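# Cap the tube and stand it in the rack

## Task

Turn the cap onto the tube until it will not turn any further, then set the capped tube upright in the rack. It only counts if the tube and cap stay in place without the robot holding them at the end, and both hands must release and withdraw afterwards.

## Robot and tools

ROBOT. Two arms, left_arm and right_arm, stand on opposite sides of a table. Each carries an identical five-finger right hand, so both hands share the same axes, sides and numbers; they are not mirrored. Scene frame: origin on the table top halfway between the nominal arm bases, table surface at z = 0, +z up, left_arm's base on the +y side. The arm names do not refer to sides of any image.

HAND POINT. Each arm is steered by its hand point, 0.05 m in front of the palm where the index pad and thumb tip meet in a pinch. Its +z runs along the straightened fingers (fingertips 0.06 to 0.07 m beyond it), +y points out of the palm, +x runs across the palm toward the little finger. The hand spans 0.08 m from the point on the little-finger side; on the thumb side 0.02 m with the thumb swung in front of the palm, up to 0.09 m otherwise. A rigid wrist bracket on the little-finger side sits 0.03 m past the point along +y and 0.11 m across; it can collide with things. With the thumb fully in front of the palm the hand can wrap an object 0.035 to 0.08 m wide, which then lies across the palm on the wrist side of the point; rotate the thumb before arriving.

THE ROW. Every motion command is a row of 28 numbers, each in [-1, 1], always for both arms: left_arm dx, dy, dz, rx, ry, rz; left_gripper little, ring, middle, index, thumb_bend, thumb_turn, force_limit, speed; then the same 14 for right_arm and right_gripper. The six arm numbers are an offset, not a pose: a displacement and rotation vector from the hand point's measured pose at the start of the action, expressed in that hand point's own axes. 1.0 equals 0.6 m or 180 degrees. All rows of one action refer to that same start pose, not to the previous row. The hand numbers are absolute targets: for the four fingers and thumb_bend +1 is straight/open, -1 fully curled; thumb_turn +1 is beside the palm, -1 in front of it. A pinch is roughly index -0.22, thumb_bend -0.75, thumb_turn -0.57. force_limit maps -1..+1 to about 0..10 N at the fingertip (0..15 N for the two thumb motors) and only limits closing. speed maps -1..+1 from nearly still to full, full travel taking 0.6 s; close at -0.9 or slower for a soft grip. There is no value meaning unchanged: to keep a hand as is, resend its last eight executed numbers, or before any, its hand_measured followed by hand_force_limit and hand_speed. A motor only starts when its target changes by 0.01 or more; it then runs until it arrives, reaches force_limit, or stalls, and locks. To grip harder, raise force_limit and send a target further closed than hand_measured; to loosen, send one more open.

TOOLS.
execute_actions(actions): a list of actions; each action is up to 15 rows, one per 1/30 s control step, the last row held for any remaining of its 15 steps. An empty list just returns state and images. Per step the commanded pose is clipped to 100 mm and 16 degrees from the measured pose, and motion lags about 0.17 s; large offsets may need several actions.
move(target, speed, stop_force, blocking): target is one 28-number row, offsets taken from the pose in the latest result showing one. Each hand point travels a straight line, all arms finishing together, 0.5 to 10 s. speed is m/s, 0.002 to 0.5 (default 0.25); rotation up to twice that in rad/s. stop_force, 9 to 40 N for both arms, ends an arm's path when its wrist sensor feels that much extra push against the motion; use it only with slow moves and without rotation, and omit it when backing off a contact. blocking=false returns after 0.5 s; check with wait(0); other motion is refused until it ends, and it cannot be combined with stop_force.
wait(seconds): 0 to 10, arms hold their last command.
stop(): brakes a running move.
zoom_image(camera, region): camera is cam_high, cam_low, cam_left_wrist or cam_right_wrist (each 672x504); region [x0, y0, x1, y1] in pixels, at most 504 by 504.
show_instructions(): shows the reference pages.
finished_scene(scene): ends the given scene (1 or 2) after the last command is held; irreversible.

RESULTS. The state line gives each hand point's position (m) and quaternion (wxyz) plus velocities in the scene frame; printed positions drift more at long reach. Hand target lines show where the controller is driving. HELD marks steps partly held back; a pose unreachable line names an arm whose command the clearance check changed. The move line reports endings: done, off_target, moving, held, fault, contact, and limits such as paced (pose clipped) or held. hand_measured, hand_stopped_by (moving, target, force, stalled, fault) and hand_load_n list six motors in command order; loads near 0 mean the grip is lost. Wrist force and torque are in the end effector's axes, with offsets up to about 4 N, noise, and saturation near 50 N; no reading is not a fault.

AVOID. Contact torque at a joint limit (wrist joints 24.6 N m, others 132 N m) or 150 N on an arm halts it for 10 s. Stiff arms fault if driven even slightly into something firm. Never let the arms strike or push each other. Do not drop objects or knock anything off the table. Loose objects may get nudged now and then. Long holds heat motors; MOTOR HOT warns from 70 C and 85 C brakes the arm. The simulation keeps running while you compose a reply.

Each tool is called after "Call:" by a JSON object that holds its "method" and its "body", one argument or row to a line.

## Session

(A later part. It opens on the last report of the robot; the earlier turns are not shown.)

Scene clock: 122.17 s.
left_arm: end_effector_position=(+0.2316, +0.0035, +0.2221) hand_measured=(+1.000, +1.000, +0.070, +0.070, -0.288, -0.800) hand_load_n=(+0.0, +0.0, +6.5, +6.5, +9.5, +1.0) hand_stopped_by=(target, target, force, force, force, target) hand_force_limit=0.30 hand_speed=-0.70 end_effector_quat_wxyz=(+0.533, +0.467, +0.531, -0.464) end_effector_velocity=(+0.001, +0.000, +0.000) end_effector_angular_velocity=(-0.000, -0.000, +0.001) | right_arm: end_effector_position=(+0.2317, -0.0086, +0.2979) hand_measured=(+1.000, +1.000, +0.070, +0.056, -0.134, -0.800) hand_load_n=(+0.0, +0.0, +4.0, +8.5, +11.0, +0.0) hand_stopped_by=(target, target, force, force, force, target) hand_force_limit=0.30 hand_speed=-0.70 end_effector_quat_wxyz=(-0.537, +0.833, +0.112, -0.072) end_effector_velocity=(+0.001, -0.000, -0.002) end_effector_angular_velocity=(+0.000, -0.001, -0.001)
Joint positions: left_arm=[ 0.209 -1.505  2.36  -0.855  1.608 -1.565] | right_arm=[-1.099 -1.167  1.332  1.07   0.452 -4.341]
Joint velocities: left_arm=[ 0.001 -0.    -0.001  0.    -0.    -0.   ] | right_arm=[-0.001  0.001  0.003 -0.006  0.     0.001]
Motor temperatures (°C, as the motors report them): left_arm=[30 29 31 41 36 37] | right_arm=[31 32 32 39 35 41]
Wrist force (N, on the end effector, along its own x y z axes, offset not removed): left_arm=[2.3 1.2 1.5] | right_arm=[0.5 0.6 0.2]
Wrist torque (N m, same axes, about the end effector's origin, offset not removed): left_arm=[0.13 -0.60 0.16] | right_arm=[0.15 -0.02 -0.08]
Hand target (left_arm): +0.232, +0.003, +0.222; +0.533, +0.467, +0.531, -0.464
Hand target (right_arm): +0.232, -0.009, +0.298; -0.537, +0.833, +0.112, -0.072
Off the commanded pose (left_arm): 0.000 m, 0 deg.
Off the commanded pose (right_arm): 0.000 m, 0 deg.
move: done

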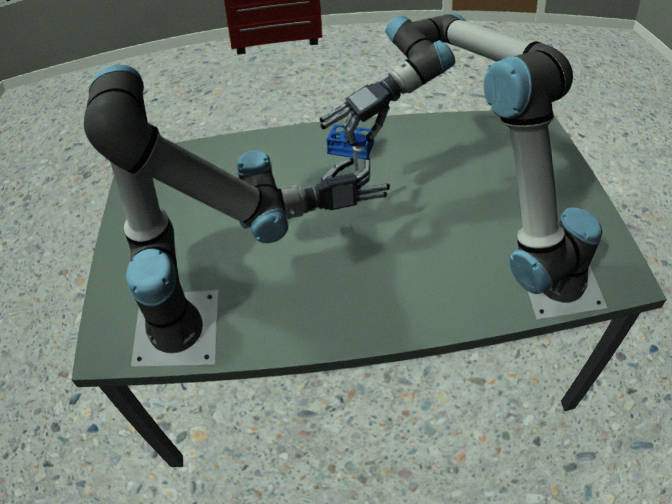

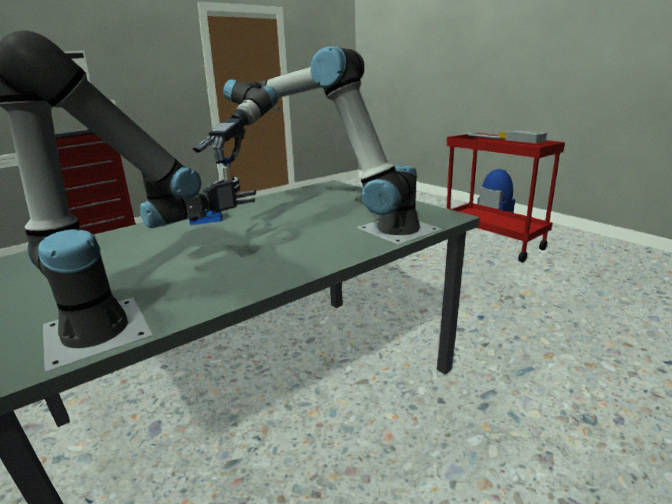

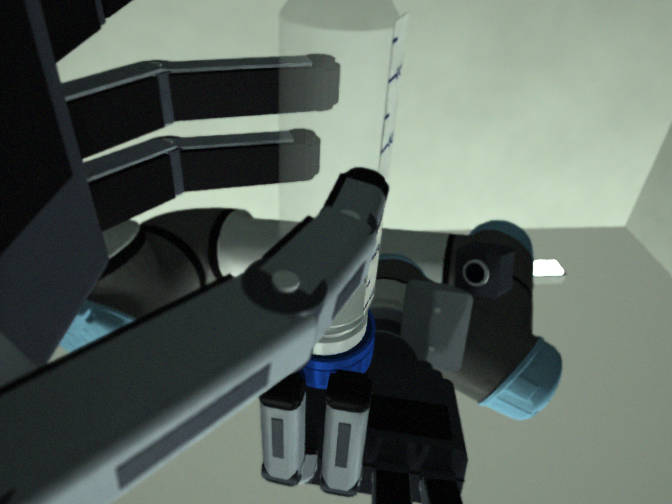

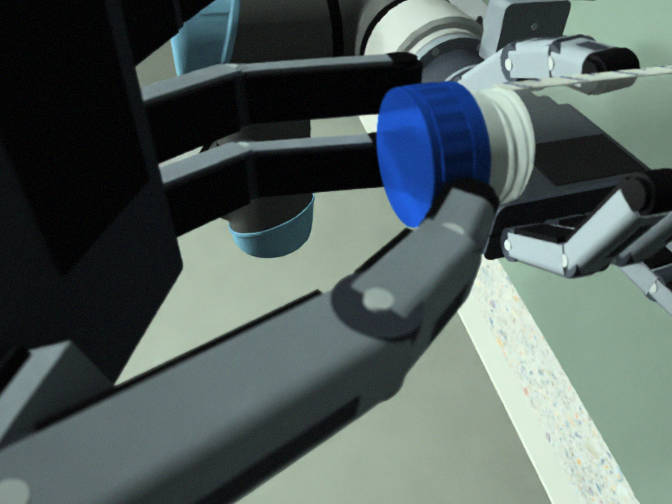

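Call:
{"method": "move", "body": {
  "target": [0,0,0,0,0,0,1,1,-0.4,-0.4,-0.3,-0.8,0.3,-0.7,0,0.0055,0.0045,0,0,0,1,1,-0.4,-0.4,-0.2,-0.8,0.3,-0.7],
  "speed": 0.004
}}

Call:
{"method": "move", "body": {
  "target": [0,0,0,0,0,0,1,1,-0.4,-0.4,-0.3,-0.8,0.3,-0.7,0,0,0,0,0,0,1,1,0.35,0.35,0.05,-0.8,0.3,-0.3]
}}

Scene clock: 127.30 s.
left_arm: end_effector_position=(+0.2316, +0.0035, +0.2221) hand_measured=(+1.000, +1.000, +0.070, +0.070, -0.288, -0.800) hand_load_n=(+0.0, +0.0, +6.5, +5.5, +10.0, +0.0) hand_stopped_by=(target, target, force, force, force, target) hand_force_limit=0.30 hand_speed=-0.70 end_effector_quat_wxyz=(+0.533, +0.467, +0.531, -0.464) end_effector_velocity=(-0.000, -0.000, -0.001) end_effector_angular_velocity=(+0.001, +0.000, -0.000) | right_arm: end_effector_position=(+0.2314, -0.0076, +0.2939) hand_measured=(+1.000, +1.000, +0.070, +0.056, -0.134, -0.800) hand_load_n=(+0.0, +0.0, +4.0, +7.5, +10.5, +0.5) hand_stopped_by=(target, target, force, force, force, target) hand_force_limit=0.30 hand_speed=-0.70 end_effector_quat_wxyz=(-0.537, +0.833, +0.112, -0.072) end_effector_velocity=(-0.001, +0.001, -0.001) end_effector_angular_velocity=(-0.000, +0.001, +0.002)
Joint positions: left_arm=[ 0.209 -1.505  2.36  -0.855  1.608 -1.565] | right_arm=[-1.096 -1.164  1.338  1.057  0.453 -4.336]
Joint velocities: left_arm=[-0.001  0.001  0.     0.    -0.    -0.   ] | right_arm=[ 0.002  0.001  0.001 -0.003  0.     0.001]
Motor temperatures (°C, as the motors report them): left_arm=[30 29 31 41 36 37] | right_arm=[31 32 32 39 35 41]
Wrist force (N, on the end effector, along its own x y z axes, offset not removed): left_arm=[2.0 1.4 0.9] | right_arm=[-1.6 0.2 -0.3]
Wrist torque (N m, same axes, about the end effector's origin, offset not removed): left_arm=[0.10 -0.47 0.14] | right_arm=[0.04 0.20 -0.04]
Hand target (left_arm): +0.232, +0.003, +0.222; +0.533, +0.467, +0.531, -0.464
Hand target (right_arm): +0.231, -0.008, +0.294; -0.537, +0.833, +0.112, -0.072
Off the commanded pose (left_arm): 0.000 m, 0 deg.
Off the commanded pose (right_arm): 0.000 m, 0 deg.
move: done

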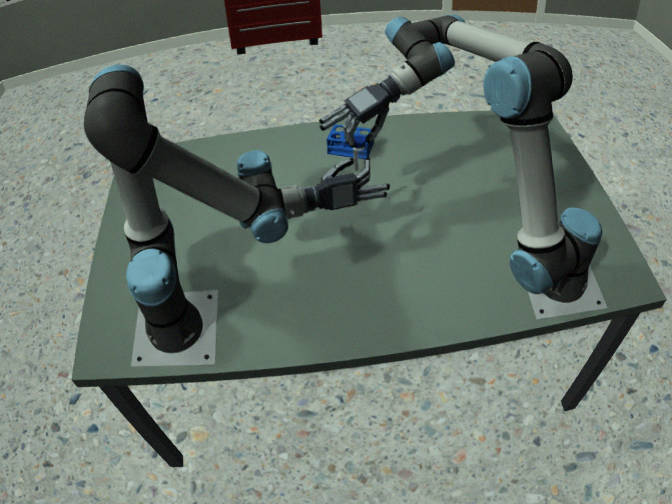

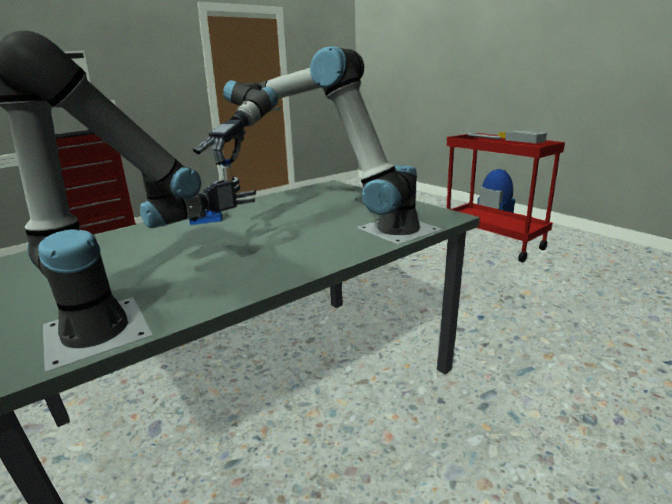

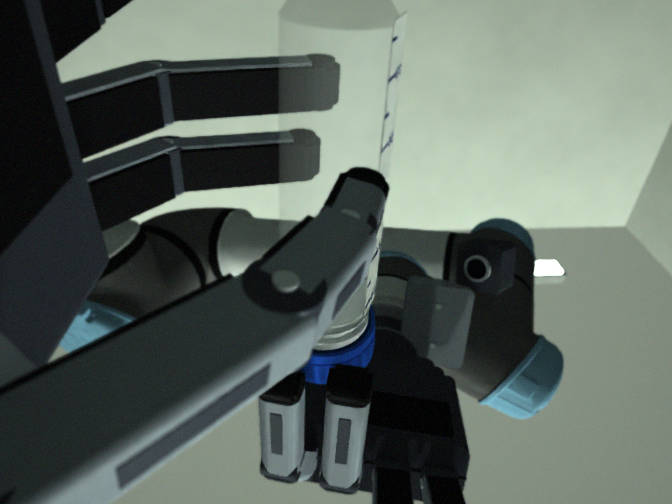

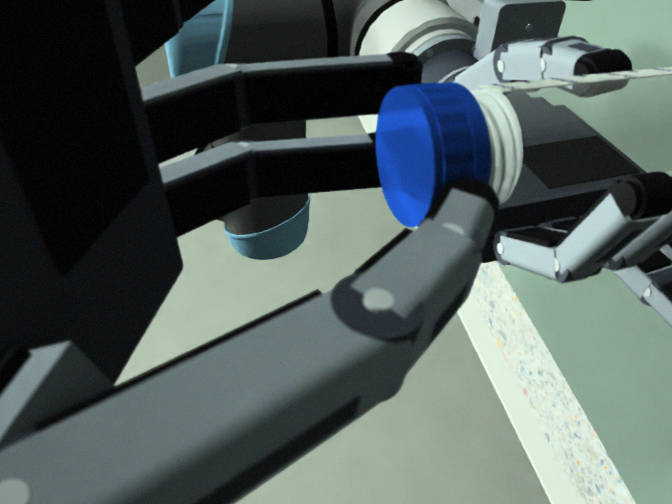

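Scene clock: 127.83 s.
left_arm: end_effector_position=(+0.2316, +0.0035, +0.2221) hand_measured=(+1.000, +1.000, +0.070, +0.070, -0.288, -0.800) hand_load_n=(+0.0, +0.0, +6.5, +6.5, +9.5, +1.0) hand_stopped_by=(target, target, force, force, force, target) hand_force_limit=0.30 hand_speed=-0.70 end_effector_quat_wxyz=(+0.533, +0.467, +0.531, -0.464) end_effector_velocity=(-0.001, -0.000, -0.000) end_effector_angular_velocity=(+0.000, +0.000, -0.001) | right_arm: end_effector_position=(+0.2314, -0.0076, +0.2939) hand_measured=(+1.000, +1.000, +0.350, +0.350, +0.050, -0.800) hand_load_n=(+0.0, +0.0, +0.0, +0.0, +0.0, +0.0) hand_stopped_by=(target, target, target, target, target, target) hand_force_limit=0.30 hand_speed=-0.30 end_effector_quat_wxyz=(-0.537, +0.833, +0.112, -0.072) end_effector_velocity=(+0.001, -0.000, +0.000) end_effector_angular_velocity=(+0.000, -0.000, -0.001)
Joint positions: left_arm=[ 0.209 -1.505  2.36  -0.855  1.608 -1.565] | right_arm=[-1.096 -1.164  1.338  1.057  0.453 -4.336]
Joint velocities: left_arm=[-0.001  0.001 -0.    -0.     0.     0.   ] | right_arm=[-0.001 -0.    -0.    -0.    -0.    -0.   ]
Motor temperatures (°C, as the motors report them): left_arm=[30 29 31 41 36 37] | right_arm=[31 32 32 39 35 41]
Wrist force (N, on the end effector, along its own x y z axes, offset not removed): left_arm=[2.7 2.2 1.8] | right_arm=[0.2 1.0 0.7]
Wrist torque (N m, same axes, about the end effector's origin, offset not removed): left_arm=[0.21 -0.59 0.24] | right_arm=[0.17 0.04 -0.02]
Hand target (left_arm): +0.232, +0.003, +0.222; +0.533, +0.467, +0.531, -0.464
Hand target (right_arm): +0.231, -0.008, +0.294; -0.537, +0.833, +0.112, -0.072
Off the commanded pose (left_arm): 0.000 m, 0 deg.
Off the commanded pose (right_arm): 0.000 m, 0 deg.
move: done

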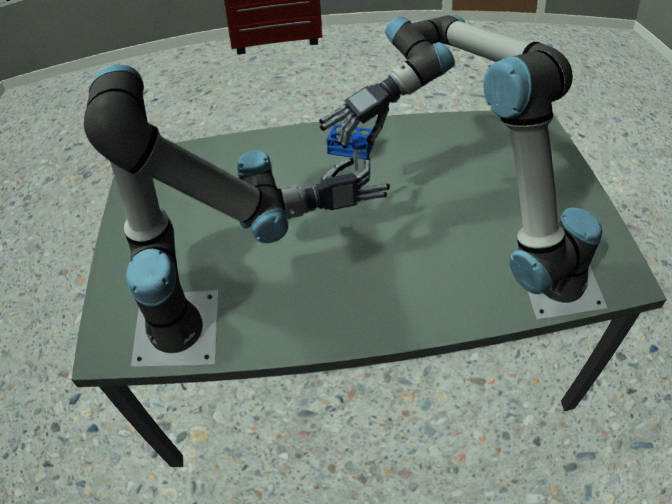

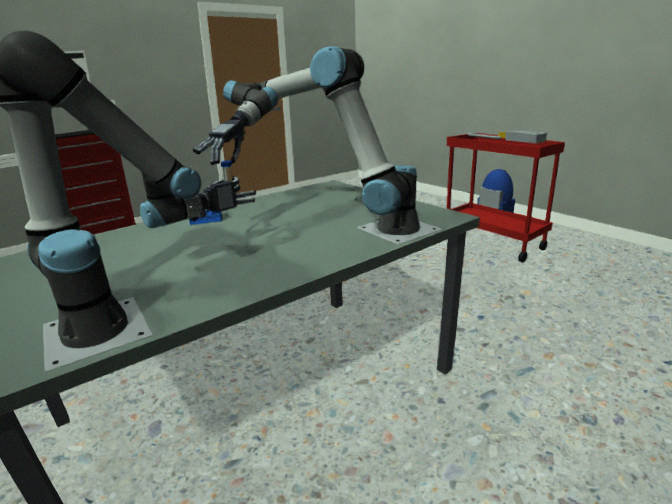

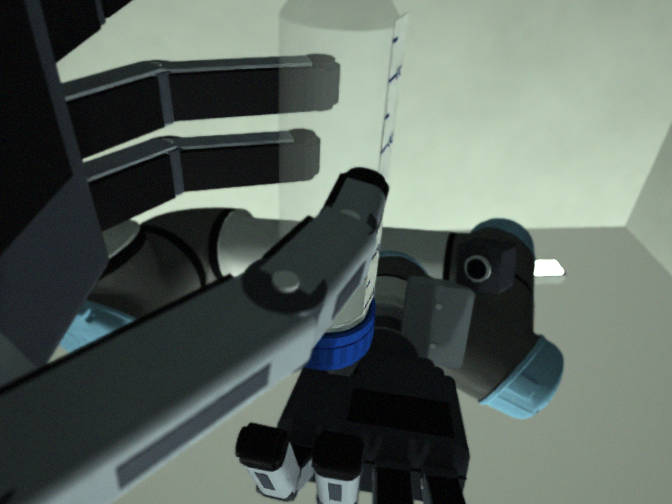

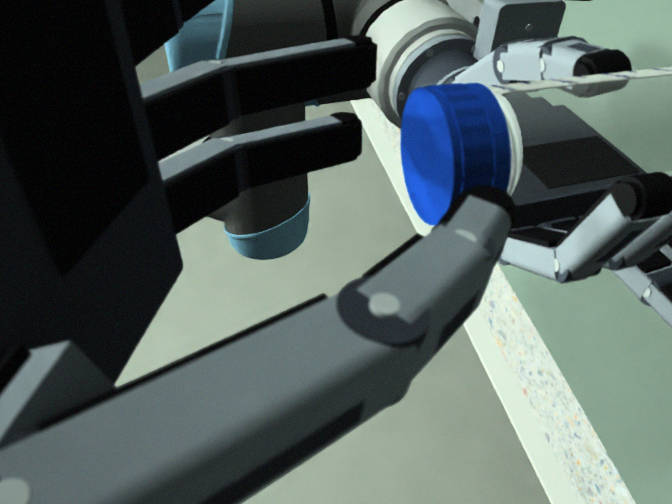

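Dropped on. Lower 6 mm, shift slightly, run a cycle.

Call:
{"method": "move", "body": {
  "target": [0,0,0,0,0,0,1,1,-0.4,-0.4,-0.3,-0.8,0.3,-0.7,-0.003,0.0105,0.001,0,0,0,1,1,0.35,0.35,0.05,-0.8,0.3,-0.3],
  "speed": 0.01
}}

Call:
{"method": "move", "body": {
  "target": [0,0,0,0,0,0,1,1,-0.4,-0.4,-0.3,-0.8,0.3,-0.7,0,0,0,0,0,0,1,1,-0.4,-0.4,-0.2,-0.8,0.3,-0.7]
}}

Call:
{"method": "move", "body": {
  "target": [-0.001,0,0,0,0,0,1,1,-0.4,-0.4,-0.3,-0.8,0.3,-0.7,0.0013,-0.0053,0.0122,0,0.2275,0.103,1,1,-0.4,-0.4,-0.2,-0.8,0.3,-0.7],
  "speed": 0.2
}}

Call:
{"method": "move", "body": {
  "target": [-0.001,0,0,0,0,0,1,1,-0.4,-0.4,-0.3,-0.8,0.3,-0.7,0.0013,-0.0053,0.0122,0,0.2275,0.103,1,1,-0.4,-0.4,-0.2,-0.8,0.3,-0.7],
  "speed": 0.2
}}

Call:
{"method": "move", "body": {
  "target": [0,0,0,0,0,0,1,1,-0.4,-0.4,-0.3,-0.8,0.3,-0.7,0,0,0,0,0,0,1,1,0.35,0.35,0.05,-0.8,0.3,-0.3]
}}

Call:
{"method": "move", "body": {
  "target": [0,0,0,0,0,0,1,1,-0.4,-0.4,-0.3,-0.8,0.3,-0.7,0.0217,0.0047,-0.0107,0,-0.455,-0.206,1,1,0.35,0.35,0.05,-0.8,0.3,-0.3],
  "speed": 0.3
}}

Scene clock: 144.73 s.
left_arm: end_effector_position=(+0.2316, +0.0035, +0.2221) hand_measured=(+1.000, +1.000, +0.070, +0.070, -0.288, -0.800) hand_load_n=(+0.0, +0.0, +6.5, +6.5, +9.5, +1.0) hand_stopped_by=(target, target, force, force, force, target) hand_force_limit=0.30 hand_speed=-0.70 end_effector_quat_wxyz=(+0.533, +0.467, +0.531, -0.464) end_effector_velocity=(+0.000, +0.000, +0.000) end_effector_angular_velocity=(-0.000, -0.000, +0.001) | right_arm: end_effector_position=(+0.2302, -0.0100, +0.2881) hand_measured=(+1.000, +1.000, +0.350, +0.350, +0.050, -0.800) hand_load_n=(+0.0, +0.0, +0.0, +0.0, +0.0, +0.0) hand_stopped_by=(target, target, target, target, target, target) hand_force_limit=0.30 hand_speed=-0.30 end_effector_quat_wxyz=(-0.537, +0.833, +0.112, -0.072) end_effector_velocity=(+0.000, -0.001, -0.002) end_effector_angular_velocity=(+0.001, -0.001, -0.001)
Joint positions: left_arm=[ 0.209 -1.505  2.36  -0.855  1.608 -1.565] | right_arm=[-1.1   -1.167  1.358  1.046  0.452 -4.344]
Joint velocities: left_arm=[ 0. -0. -0. -0. -0.  0.] | right_arm=[-0.002 -0.001  0.007 -0.004 -0.001 -0.003]
Motor temperatures (°C, as the motors report them): left_arm=[30 29 31 41 36 37] | right_arm=[31 32 32 39 35 41]
Wrist force (N, on the end effector, along its own x y z axes, offset not removed): left_arm=[1.6 2.0 1.0] | right_arm=[0.3 2.9 -0.6]
Wrist torque (N m, same axes, about the end effector's origin, offset not removed): left_arm=[0.30 -0.35 0.20] | right_arm=[0.50 0.05 0.13]
Hand target (left_arm): +0.232, +0.003, +0.222; +0.533, +0.467, +0.531, -0.464
Hand target (right_arm): +0.230, -0.010, +0.288; -0.537, +0.833, +0.112, -0.072
Off the commanded pose (left_arm): 0.000 m, 0 deg.
Off the commanded pose (right_arm): 0.000 m, 0 deg.
move: done

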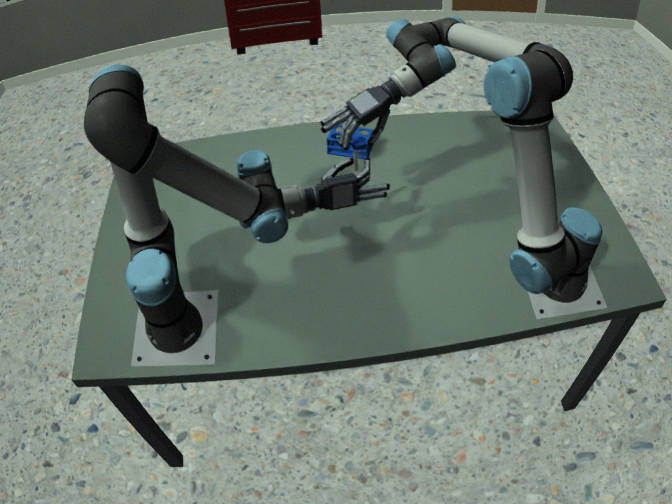

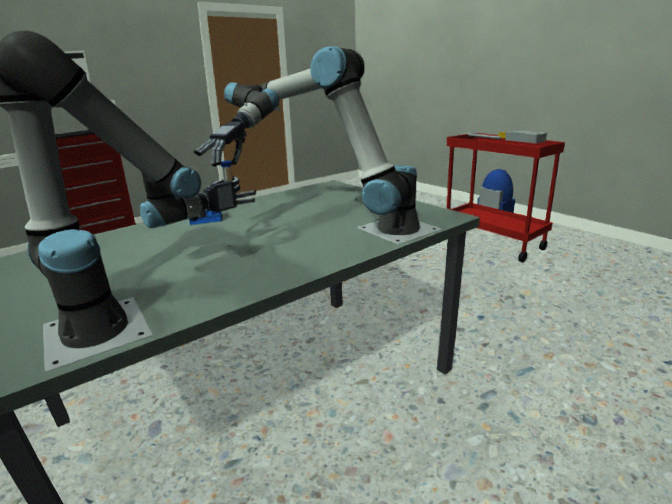

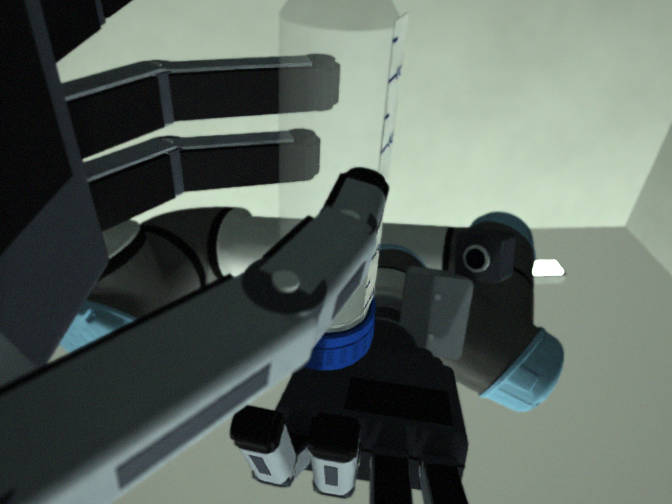

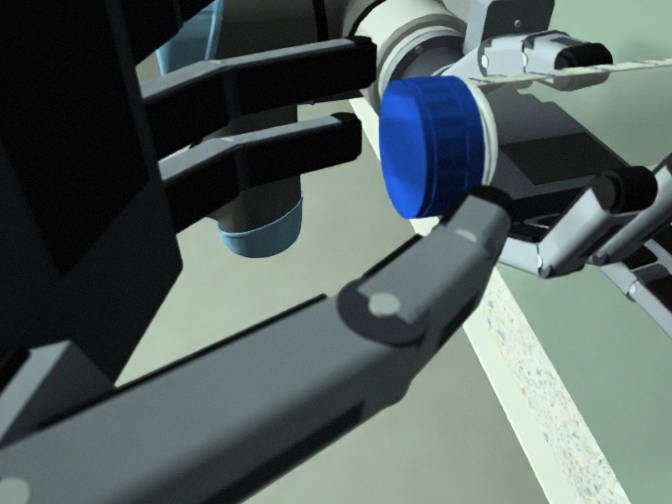

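Scene clock: 145.67 s.
left_arm: end_effector_position=(+0.2316, +0.0035, +0.2221) hand_measured=(+1.000, +1.000, +0.070, +0.070, -0.288, -0.800) hand_load_n=(+0.0, +0.0, +5.5, +7.5, +9.0, +2.0) hand_stopped_by=(target, target, force, force, force, target) hand_force_limit=0.30 hand_speed=-0.70 end_effector_quat_wxyz=(+0.533, +0.467, +0.531, -0.464) end_effector_velocity=(+0.000, +0.000, +0.001) end_effector_angular_velocity=(-0.002, -0.000, +0.000) | right_arm: end_effector_position=(+0.2302, -0.0100, +0.2881) hand_measured=(+1.000, +1.000, +0.070, +0.054, -0.132, -0.800) hand_load_n=(+0.0, +0.0, +6.0, +7.5, +10.0, +0.0) hand_stopped_by=(target, target, force, force, force, target) hand_force_limit=0.30 hand_speed=-0.70 end_effector_quat_wxyz=(-0.537, +0.833, +0.112, -0.072) end_effector_velocity=(-0.000, +0.000, -0.000) end_effector_angular_velocity=(+0.000, -0.001, +0.001)
Joint positions: left_arm=[ 0.209 -1.505  2.36  -0.855  1.608 -1.565] | right_arm=[-1.1   -1.167  1.358  1.046  0.452 -4.344]
Joint velocities: left_arm=[ 0.001 -0.001 -0.    -0.001  0.     0.   ] | right_arm=[ 0.     0.     0.    -0.001  0.    -0.   ]
Motor temperatures (°C, as the motors report them): left_arm=[30 29 31 41 36 37] | right_arm=[31 32 32 39 35 41]
Wrist force (N, on the end effector, along its own x y z axes, offset not removed): left_arm=[4.2 1.2 3.2] | right_arm=[1.3 -2.0 0.0]
Wrist torque (N m, same axes, about the end effector's origin, offset not removed): left_arm=[0.20 -0.59 0.30] | right_arm=[0.15 0.03 -0.04]
Hand target (left_arm): +0.232, +0.003, +0.222; +0.533, +0.467, +0.531, -0.464
Hand target (right_arm): +0.230, -0.010, +0.288; -0.537, +0.833, +0.112, -0.072
Off the commanded pose (left_arm): 0.000 m, 0 deg.
Off the commanded pose (right_arm): 0.000 m, 0 deg.
move: done

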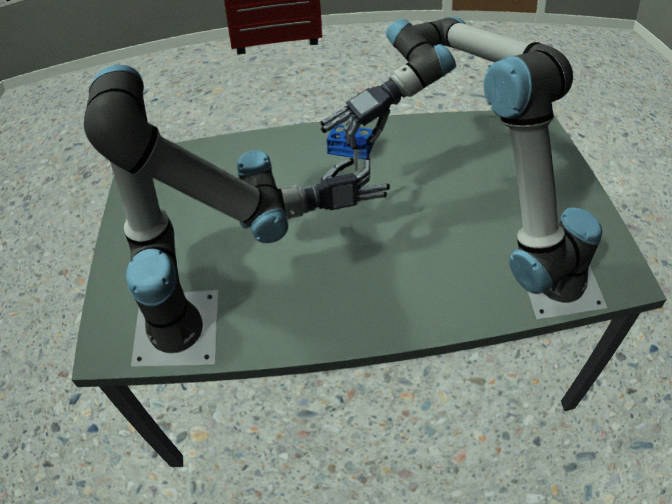

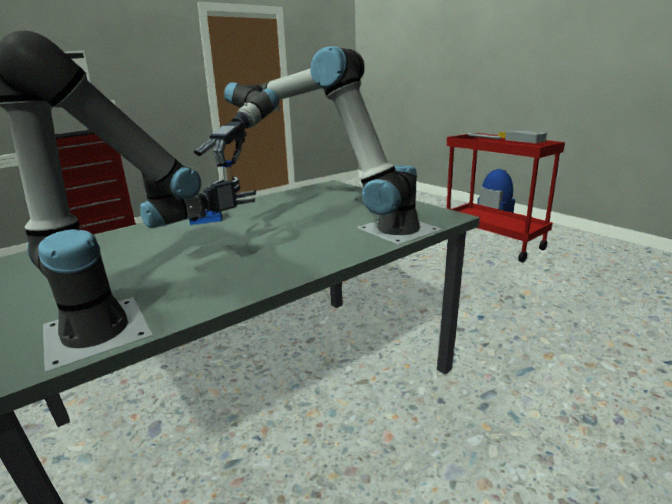

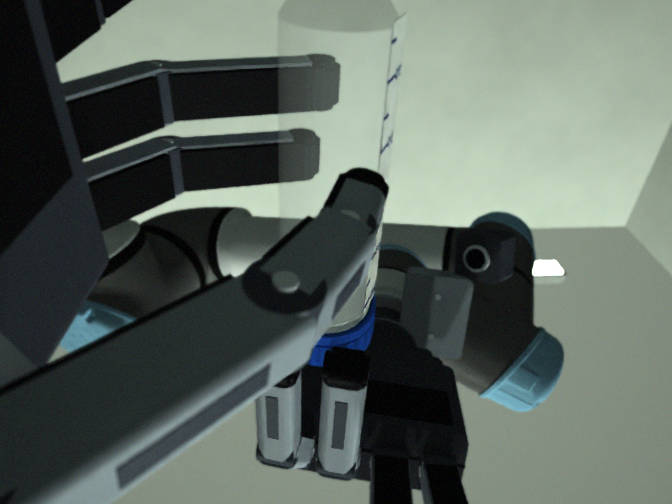

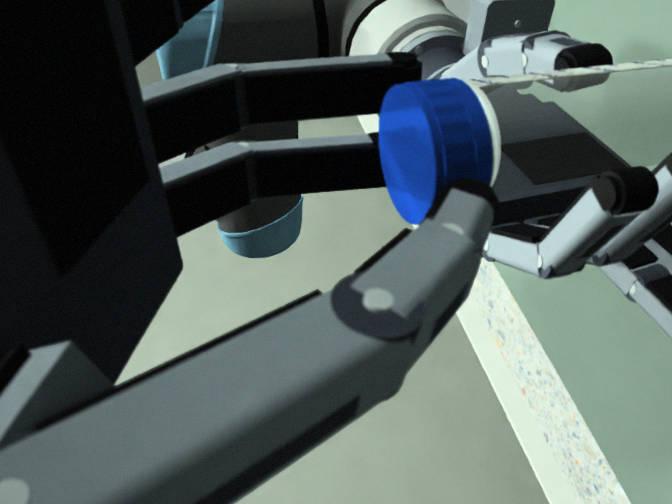

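Scene clock: 148.13 s.
left_arm: end_effector_position=(+0.2316, +0.0035, +0.2227) hand_measured=(+1.000, +1.000, +0.070, +0.070, -0.288, -0.800) hand_load_n=(+0.0, +0.0, +5.5, +7.5, +9.0, +1.0) hand_stopped_by=(target, target, force, force, force, target) hand_force_limit=0.30 hand_speed=-0.70 end_effector_quat_wxyz=(+0.533, +0.467, +0.531, -0.464) end_effector_velocity=(+0.000, +0.000, +0.001) end_effector_angular_velocity=(-0.002, -0.000, +0.001) | right_arm: end_effector_position=(+0.2288, -0.0021, +0.2879) hand_measured=(+1.000, +1.000, +0.070, +0.054, -0.132, -0.800) hand_load_n=(+0.0, +0.0, +6.0, +7.5, +9.5, +0.0) hand_stopped_by=(target, target, force, force, force, target) hand_force_limit=0.30 hand_speed=-0.70 end_effector_quat_wxyz=(+0.523, -0.813, +0.214, -0.138) end_effector_velocity=(+0.000, +0.000, -0.000) end_effector_angular_velocity=(-0.002, -0.000, -0.013)
Joint positions: left_arm=[ 0.209 -1.506  2.359 -0.853  1.608 -1.565] | right_arm=[-0.894 -1.557  1.69   0.33   1.186 -3.327]
Joint velocities: left_arm=[ 0.001 -0.002 -0.    -0.001  0.    -0.   ] | right_arm=[ 0.007 -0.001  0.001 -0.002  0.019  0.008]
Motor temperatures (°C, as the motors report them): left_arm=[30 29 31 41 36 37] | right_arm=[31 32 32 39 35 41]
Wrist force (N, on the end effector, along its own x y z axes, offset not removed): left_arm=[7.5 0.9 3.7] | right_arm=[0.2 -6.3 1.1]
Wrist torque (N m, same axes, about the end effector's origin, offset not removed): left_arm=[0.36 -0.61 0.29] | right_arm=[-0.03 0.07 -0.09]
Hand target (left_arm): +0.232, +0.003, +0.223; +0.533, +0.467, +0.531, -0.464
Hand target (right_arm): +0.229, -0.002, +0.288; -0.523, +0.813, -0.215, +0.138
Off the commanded pose (left_arm): 0.000 m, 0 deg.
Off the commanded pose (right_arm): 0.000 m, 0 deg.
move: done

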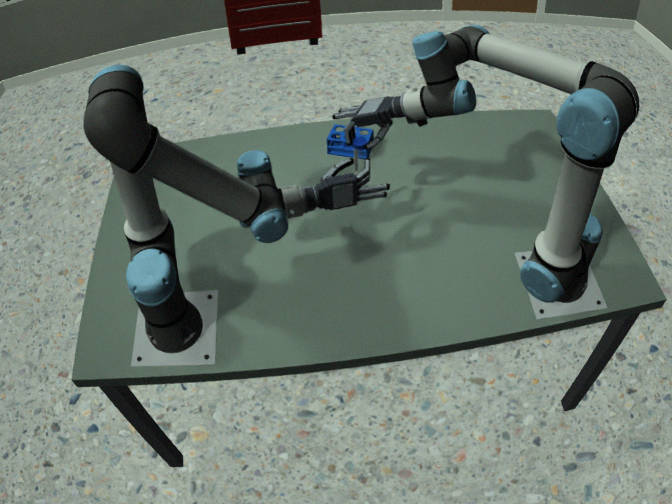

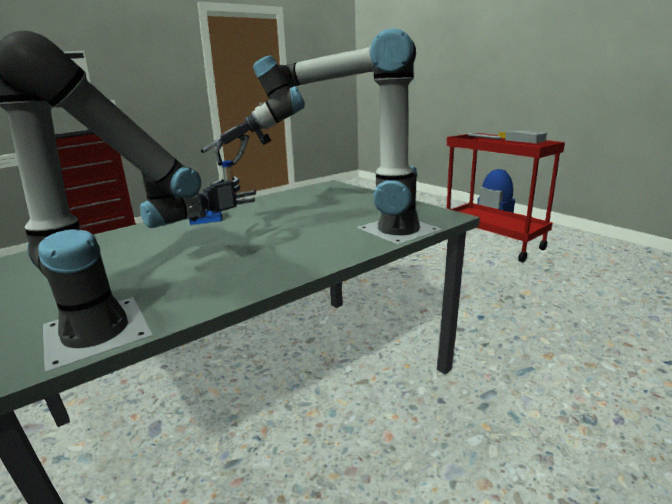

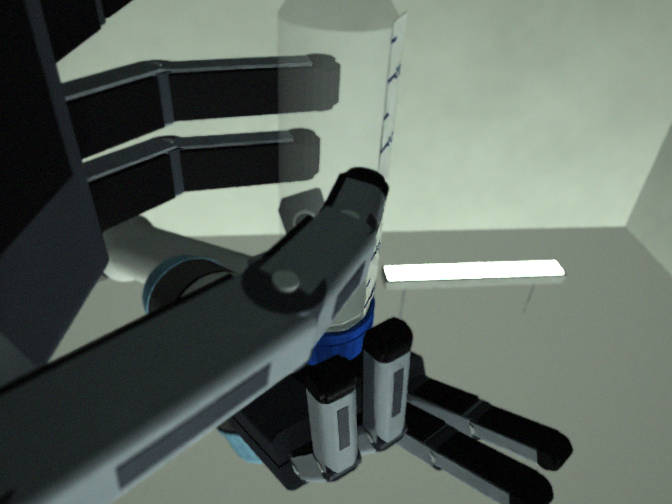

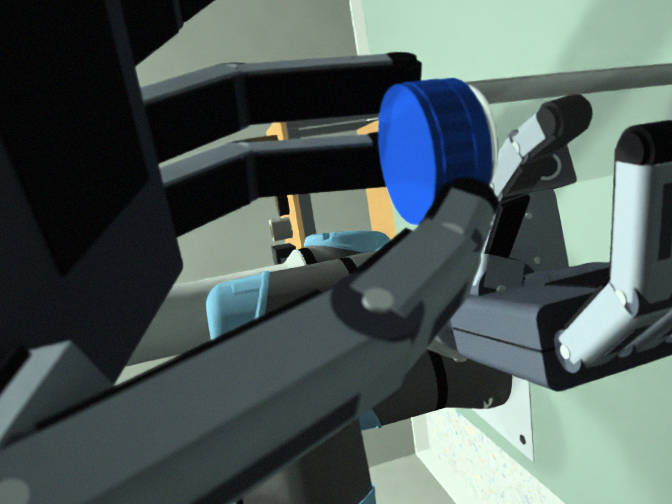

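Scene clock: 150.60 s.
left_arm: end_effector_position=(+0.2316, +0.0035, +0.2233) hand_measured=(+1.000, +1.000, +0.070, +0.070, -0.288, -0.800) hand_load_n=(+0.0, +0.0, +5.5, +7.0, +9.5, -1.0) hand_stopped_by=(target, target, force, force, force, target) hand_force_limit=0.30 hand_speed=-0.70 end_effector_quat_wxyz=(+0.533, +0.467, +0.531, -0.464) end_effector_velocity=(-0.000, -0.000, +0.001) end_effector_angular_velocity=(-0.002, -0.000, -0.000) | right_arm: end_effector_position=(+0.2334, +0.0045, +0.2877) hand_measured=(+1.000, +1.000, +0.070, +0.054, -0.132, -0.800) hand_load_n=(+0.0, +0.0, +6.0, +7.5, +9.0, +0.0) hand_stopped_by=(target, target, force, force, force, target) hand_force_limit=0.30 hand_speed=-0.70 end_effector_quat_wxyz=(+0.431, -0.670, +0.508, -0.328) end_effector_velocity=(-0.000, +0.001, -0.000) end_effector_angular_velocity=(-0.001, +0.004, -0.013)
Joint positions: left_arm=[ 0.209 -1.508  2.359 -0.851  1.608 -1.565] | right_arm=[-0.481 -1.376  1.501  0.441  2.259 -2.759]
Joint velocities: left_arm=[-0.001 -0.001 -0.    -0.    -0.     0.   ] | right_arm=[ 0.005  0.01  -0.011  0.014  0.014  0.016]
Motor temperatures (°C, as the motors report them): left_arm=[30 29 31 41 36 37] | right_arm=[31 32 32 39 35 41]
Wrist force (N, on the end effector, along its own x y z axes, offset not removed): left_arm=[10.3 0.0 2.1] | right_arm=[-2.0 -5.7 -3.1]
Wrist torque (N m, same axes, about the end effector's origin, offset not removed): left_arm=[0.19 -0.64 0.30] | right_arm=[0.14 0.33 -0.20]
Hand target (left_arm): +0.232, +0.003, +0.223; +0.533, +0.467, +0.531, -0.464
Hand target (right_arm): +0.233, +0.004, +0.288; -0.430, +0.670, -0.509, +0.328
Off the commanded pose (left_arm): 0.000 m, 0 deg.
Off the commanded pose (right_arm): 0.000 m, 0 deg.
move: done

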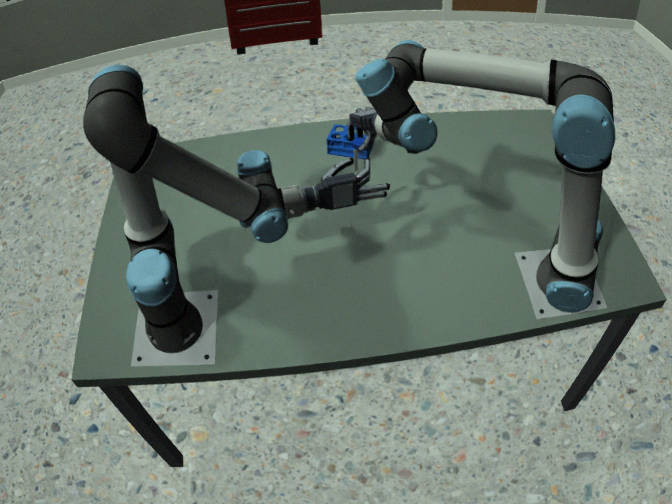

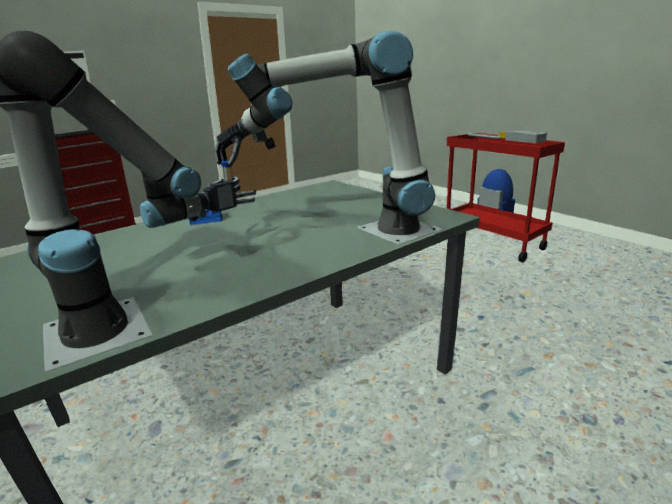

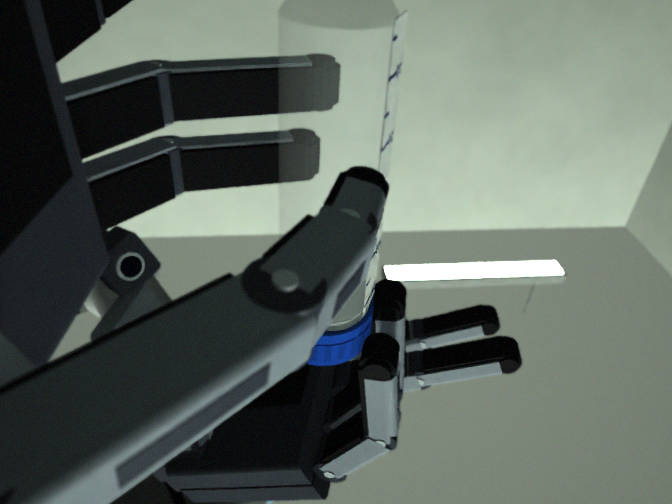

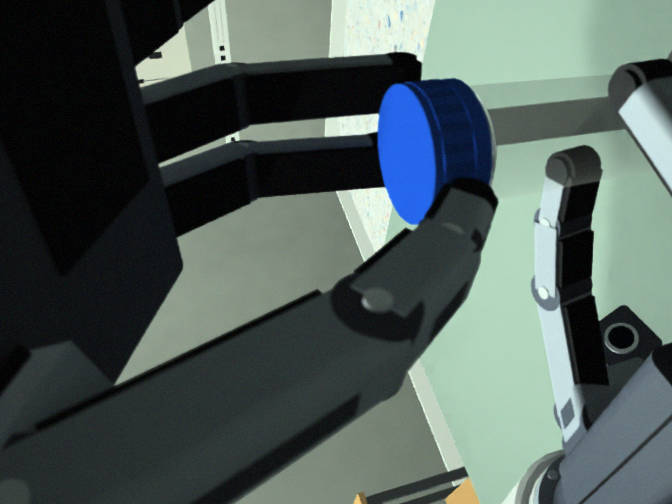

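Scene clock: 151.13 s.
left_arm: end_effector_position=(+0.2316, +0.0035, +0.2233) hand_measured=(+1.000, +1.000, +0.070, +0.070, -0.288, -0.800) hand_load_n=(+0.0, +0.0, +5.0, +7.0, +9.5, +0.0) hand_stopped_by=(target, target, force, force, force, target) hand_force_limit=0.30 hand_speed=-0.70 end_effector_quat_wxyz=(+0.533, +0.467, +0.531, -0.464) end_effector_velocity=(-0.000, -0.000, +0.001) end_effector_angular_velocity=(-0.001, -0.000, -0.001) | right_arm: end_effector_position=(+0.2333, +0.0045, +0.2877) hand_measured=(+1.000, +1.000, +0.350, +0.350, +0.050, -0.800) hand_load_n=(+0.0, +0.0, +0.0, +0.0, +0.0, +0.0) hand_stopped_by=(target, target, target, target, target, target) hand_force_limit=0.30 hand_speed=-0.30 end_effector_quat_wxyz=(+0.431, -0.670, +0.508, -0.328) end_effector_velocity=(+0.001, -0.000, +0.000) end_effector_angular_velocity=(+0.001, -0.001, -0.001)
Joint positions: left_arm=[ 0.209 -1.508  2.359 -0.851  1.608 -1.565] | right_arm=[-0.481 -1.376  1.501  0.441  2.259 -2.759]
Joint velocities: left_arm=[-0.001 -0.001  0.    -0.    -0.    -0.   ] | right_arm=[-0.002 -0.001  0.    -0.002 -0.    -0.001]
Motor temperatures (°C, as the motors report them): left_arm=[30 29 31 41 36 37] | right_arm=[31 32 32 39 35 41]
Wrist force (N, on the end effector, along its own x y z axes, offset not removed): left_arm=[2.2 1.6 1.5] | right_arm=[-0.8 0.9 1.0]
Wrist torque (N m, same axes, about the end effector's origin, offset not removed): left_arm=[0.21 -0.58 0.24] | right_arm=[0.04 0.19 -0.05]
Hand target (left_arm): +0.232, +0.003, +0.223; +0.533, +0.467, +0.531, -0.464
Hand target (right_arm): +0.233, +0.004, +0.288; -0.431, +0.670, -0.508, +0.328
Off the commanded pose (left_arm): 0.000 m, 0 deg.
Off the commanded pose (right_arm): 0.000 m, 0 deg.
move: done

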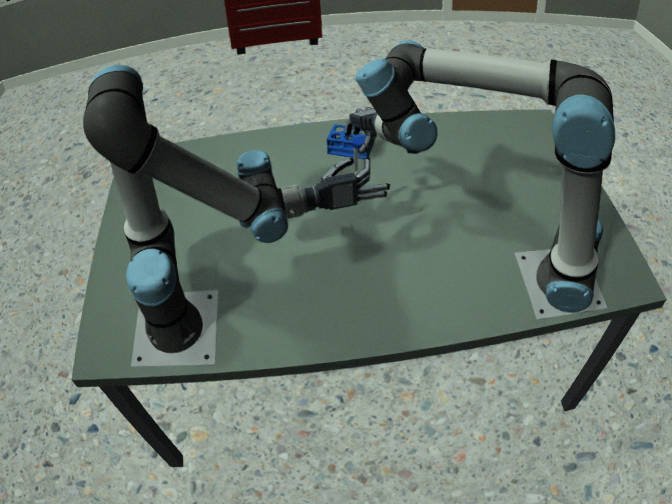

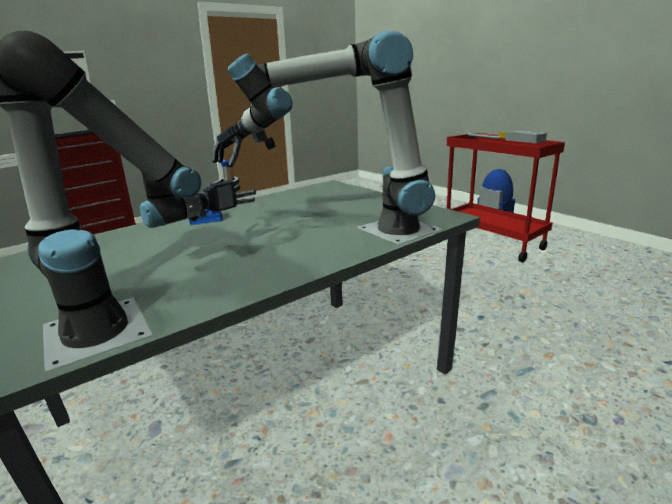

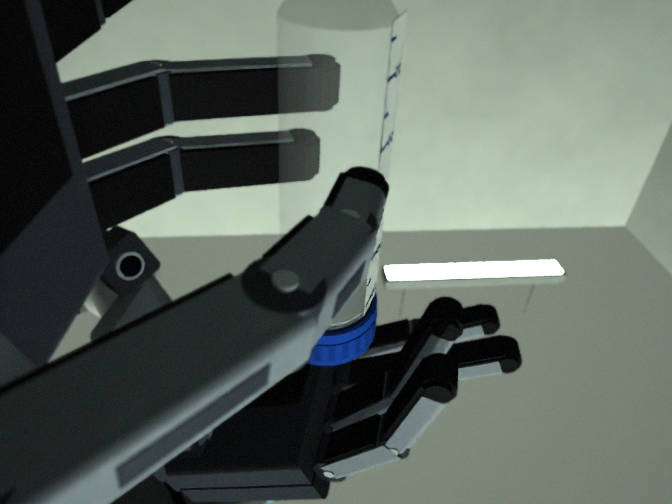

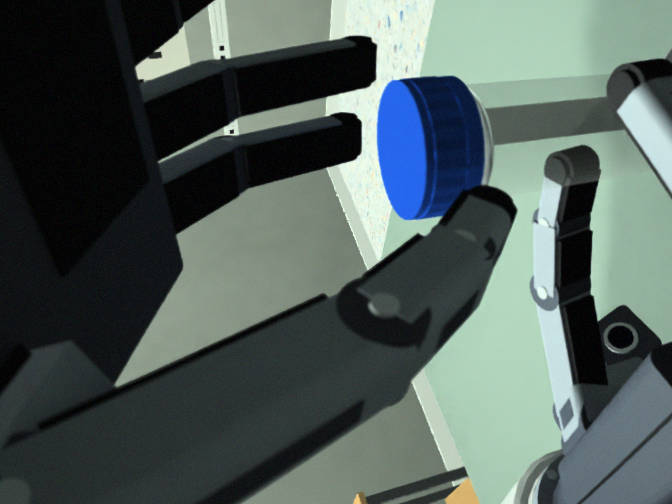

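Scene clock: 154.47 s.
left_arm: end_effector_position=(+0.2316, +0.0035, +0.2233) hand_measured=(+1.000, +1.000, +0.070, +0.070, -0.288, -0.800) hand_load_n=(+0.0, +0.0, +5.0, +7.0, +9.5, +0.0) hand_stopped_by=(target, target, force, force, force, target) hand_force_limit=0.30 hand_speed=-0.70 end_effector_quat_wxyz=(+0.533, +0.467, +0.531, -0.464) end_effector_velocity=(-0.001, -0.000, -0.000) end_effector_angular_velocity=(-0.000, -0.000, -0.001) | right_arm: end_effector_position=(+0.2302, -0.0099, +0.2881) hand_measured=(+1.000, +1.000, +0.350, +0.350, +0.050, -0.800) hand_load_n=(+0.0, +0.0, +0.0, +0.0, +0.0, +0.0) hand_stopped_by=(target, target, target, target, target, target) hand_force_limit=0.30 hand_speed=-0.30 end_effector_quat_wxyz=(-0.538, +0.833, +0.112, -0.073) end_effector_velocity=(-0.001, +0.000, -0.000) end_effector_angular_velocity=(-0.006, -0.000, +0.013)
Joint positions: left_arm=[ 0.209 -1.508  2.359 -0.851  1.608 -1.565] | right_arm=[-1.1   -1.166  1.358  1.047  0.45  -4.347]
Joint velocities: left_arm=[-0.001  0.    -0.    -0.     0.     0.   ] | right_arm=[ 0.002  0.01  -0.009  0.027  0.001 -0.028]
Motor temperatures (°C, as the motors report them): left_arm=[30 29 31 41 36 37] | right_arm=[31 32 32 39 35 41]
Wrist force (N, on the end effector, along its own x y z axes, offset not removed): left_arm=[2.2 1.2 1.5] | right_arm=[-0.9 1.8 -1.7]
Wrist torque (N m, same axes, about the end effector's origin, offset not removed): left_arm=[0.19 -0.54 0.23] | right_arm=[0.43 0.35 0.01]
Hand target (left_arm): +0.232, +0.003, +0.223; +0.533, +0.467, +0.531, -0.464
Hand target (right_arm): +0.230, -0.010, +0.288; -0.537, +0.833, +0.113, -0.073
Off the commanded pose (left_arm): 0.000 m, 0 deg.
Off the commanded pose (right_arm): 0.000 m, 0 deg.
move: done

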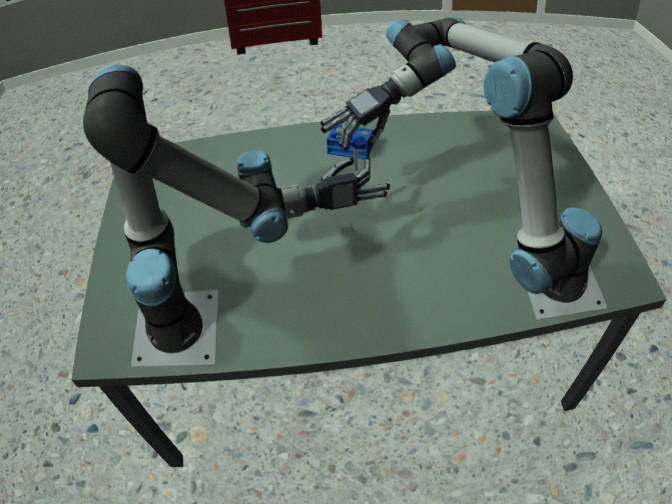

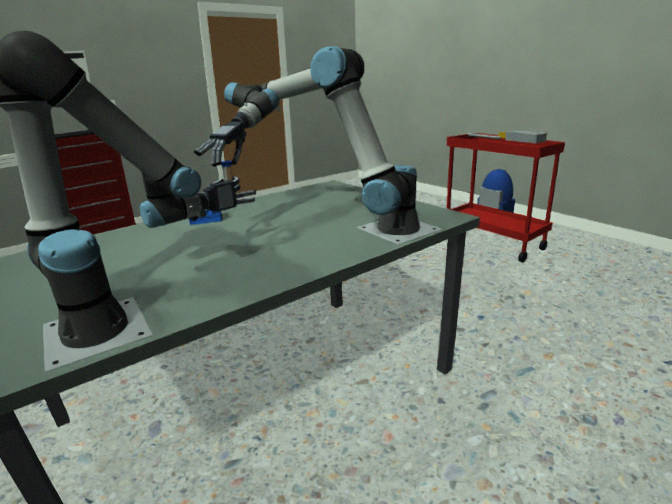

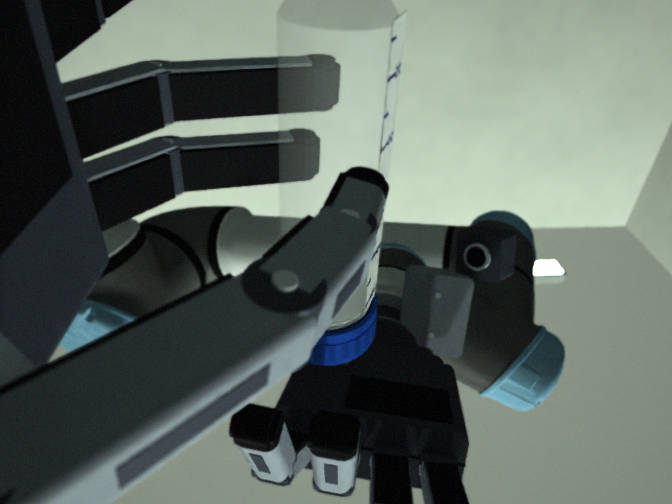

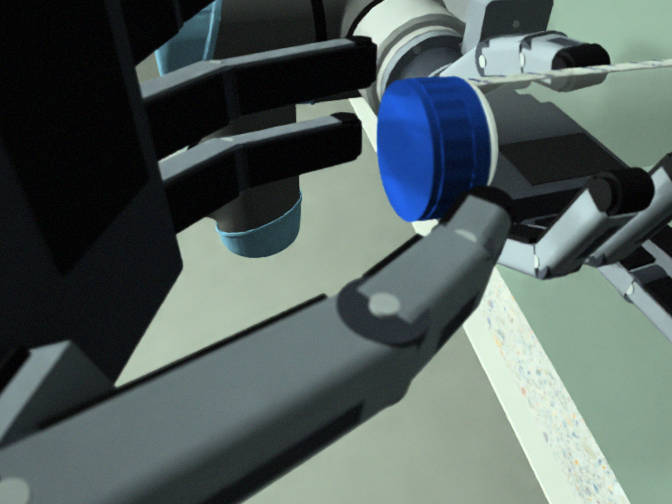

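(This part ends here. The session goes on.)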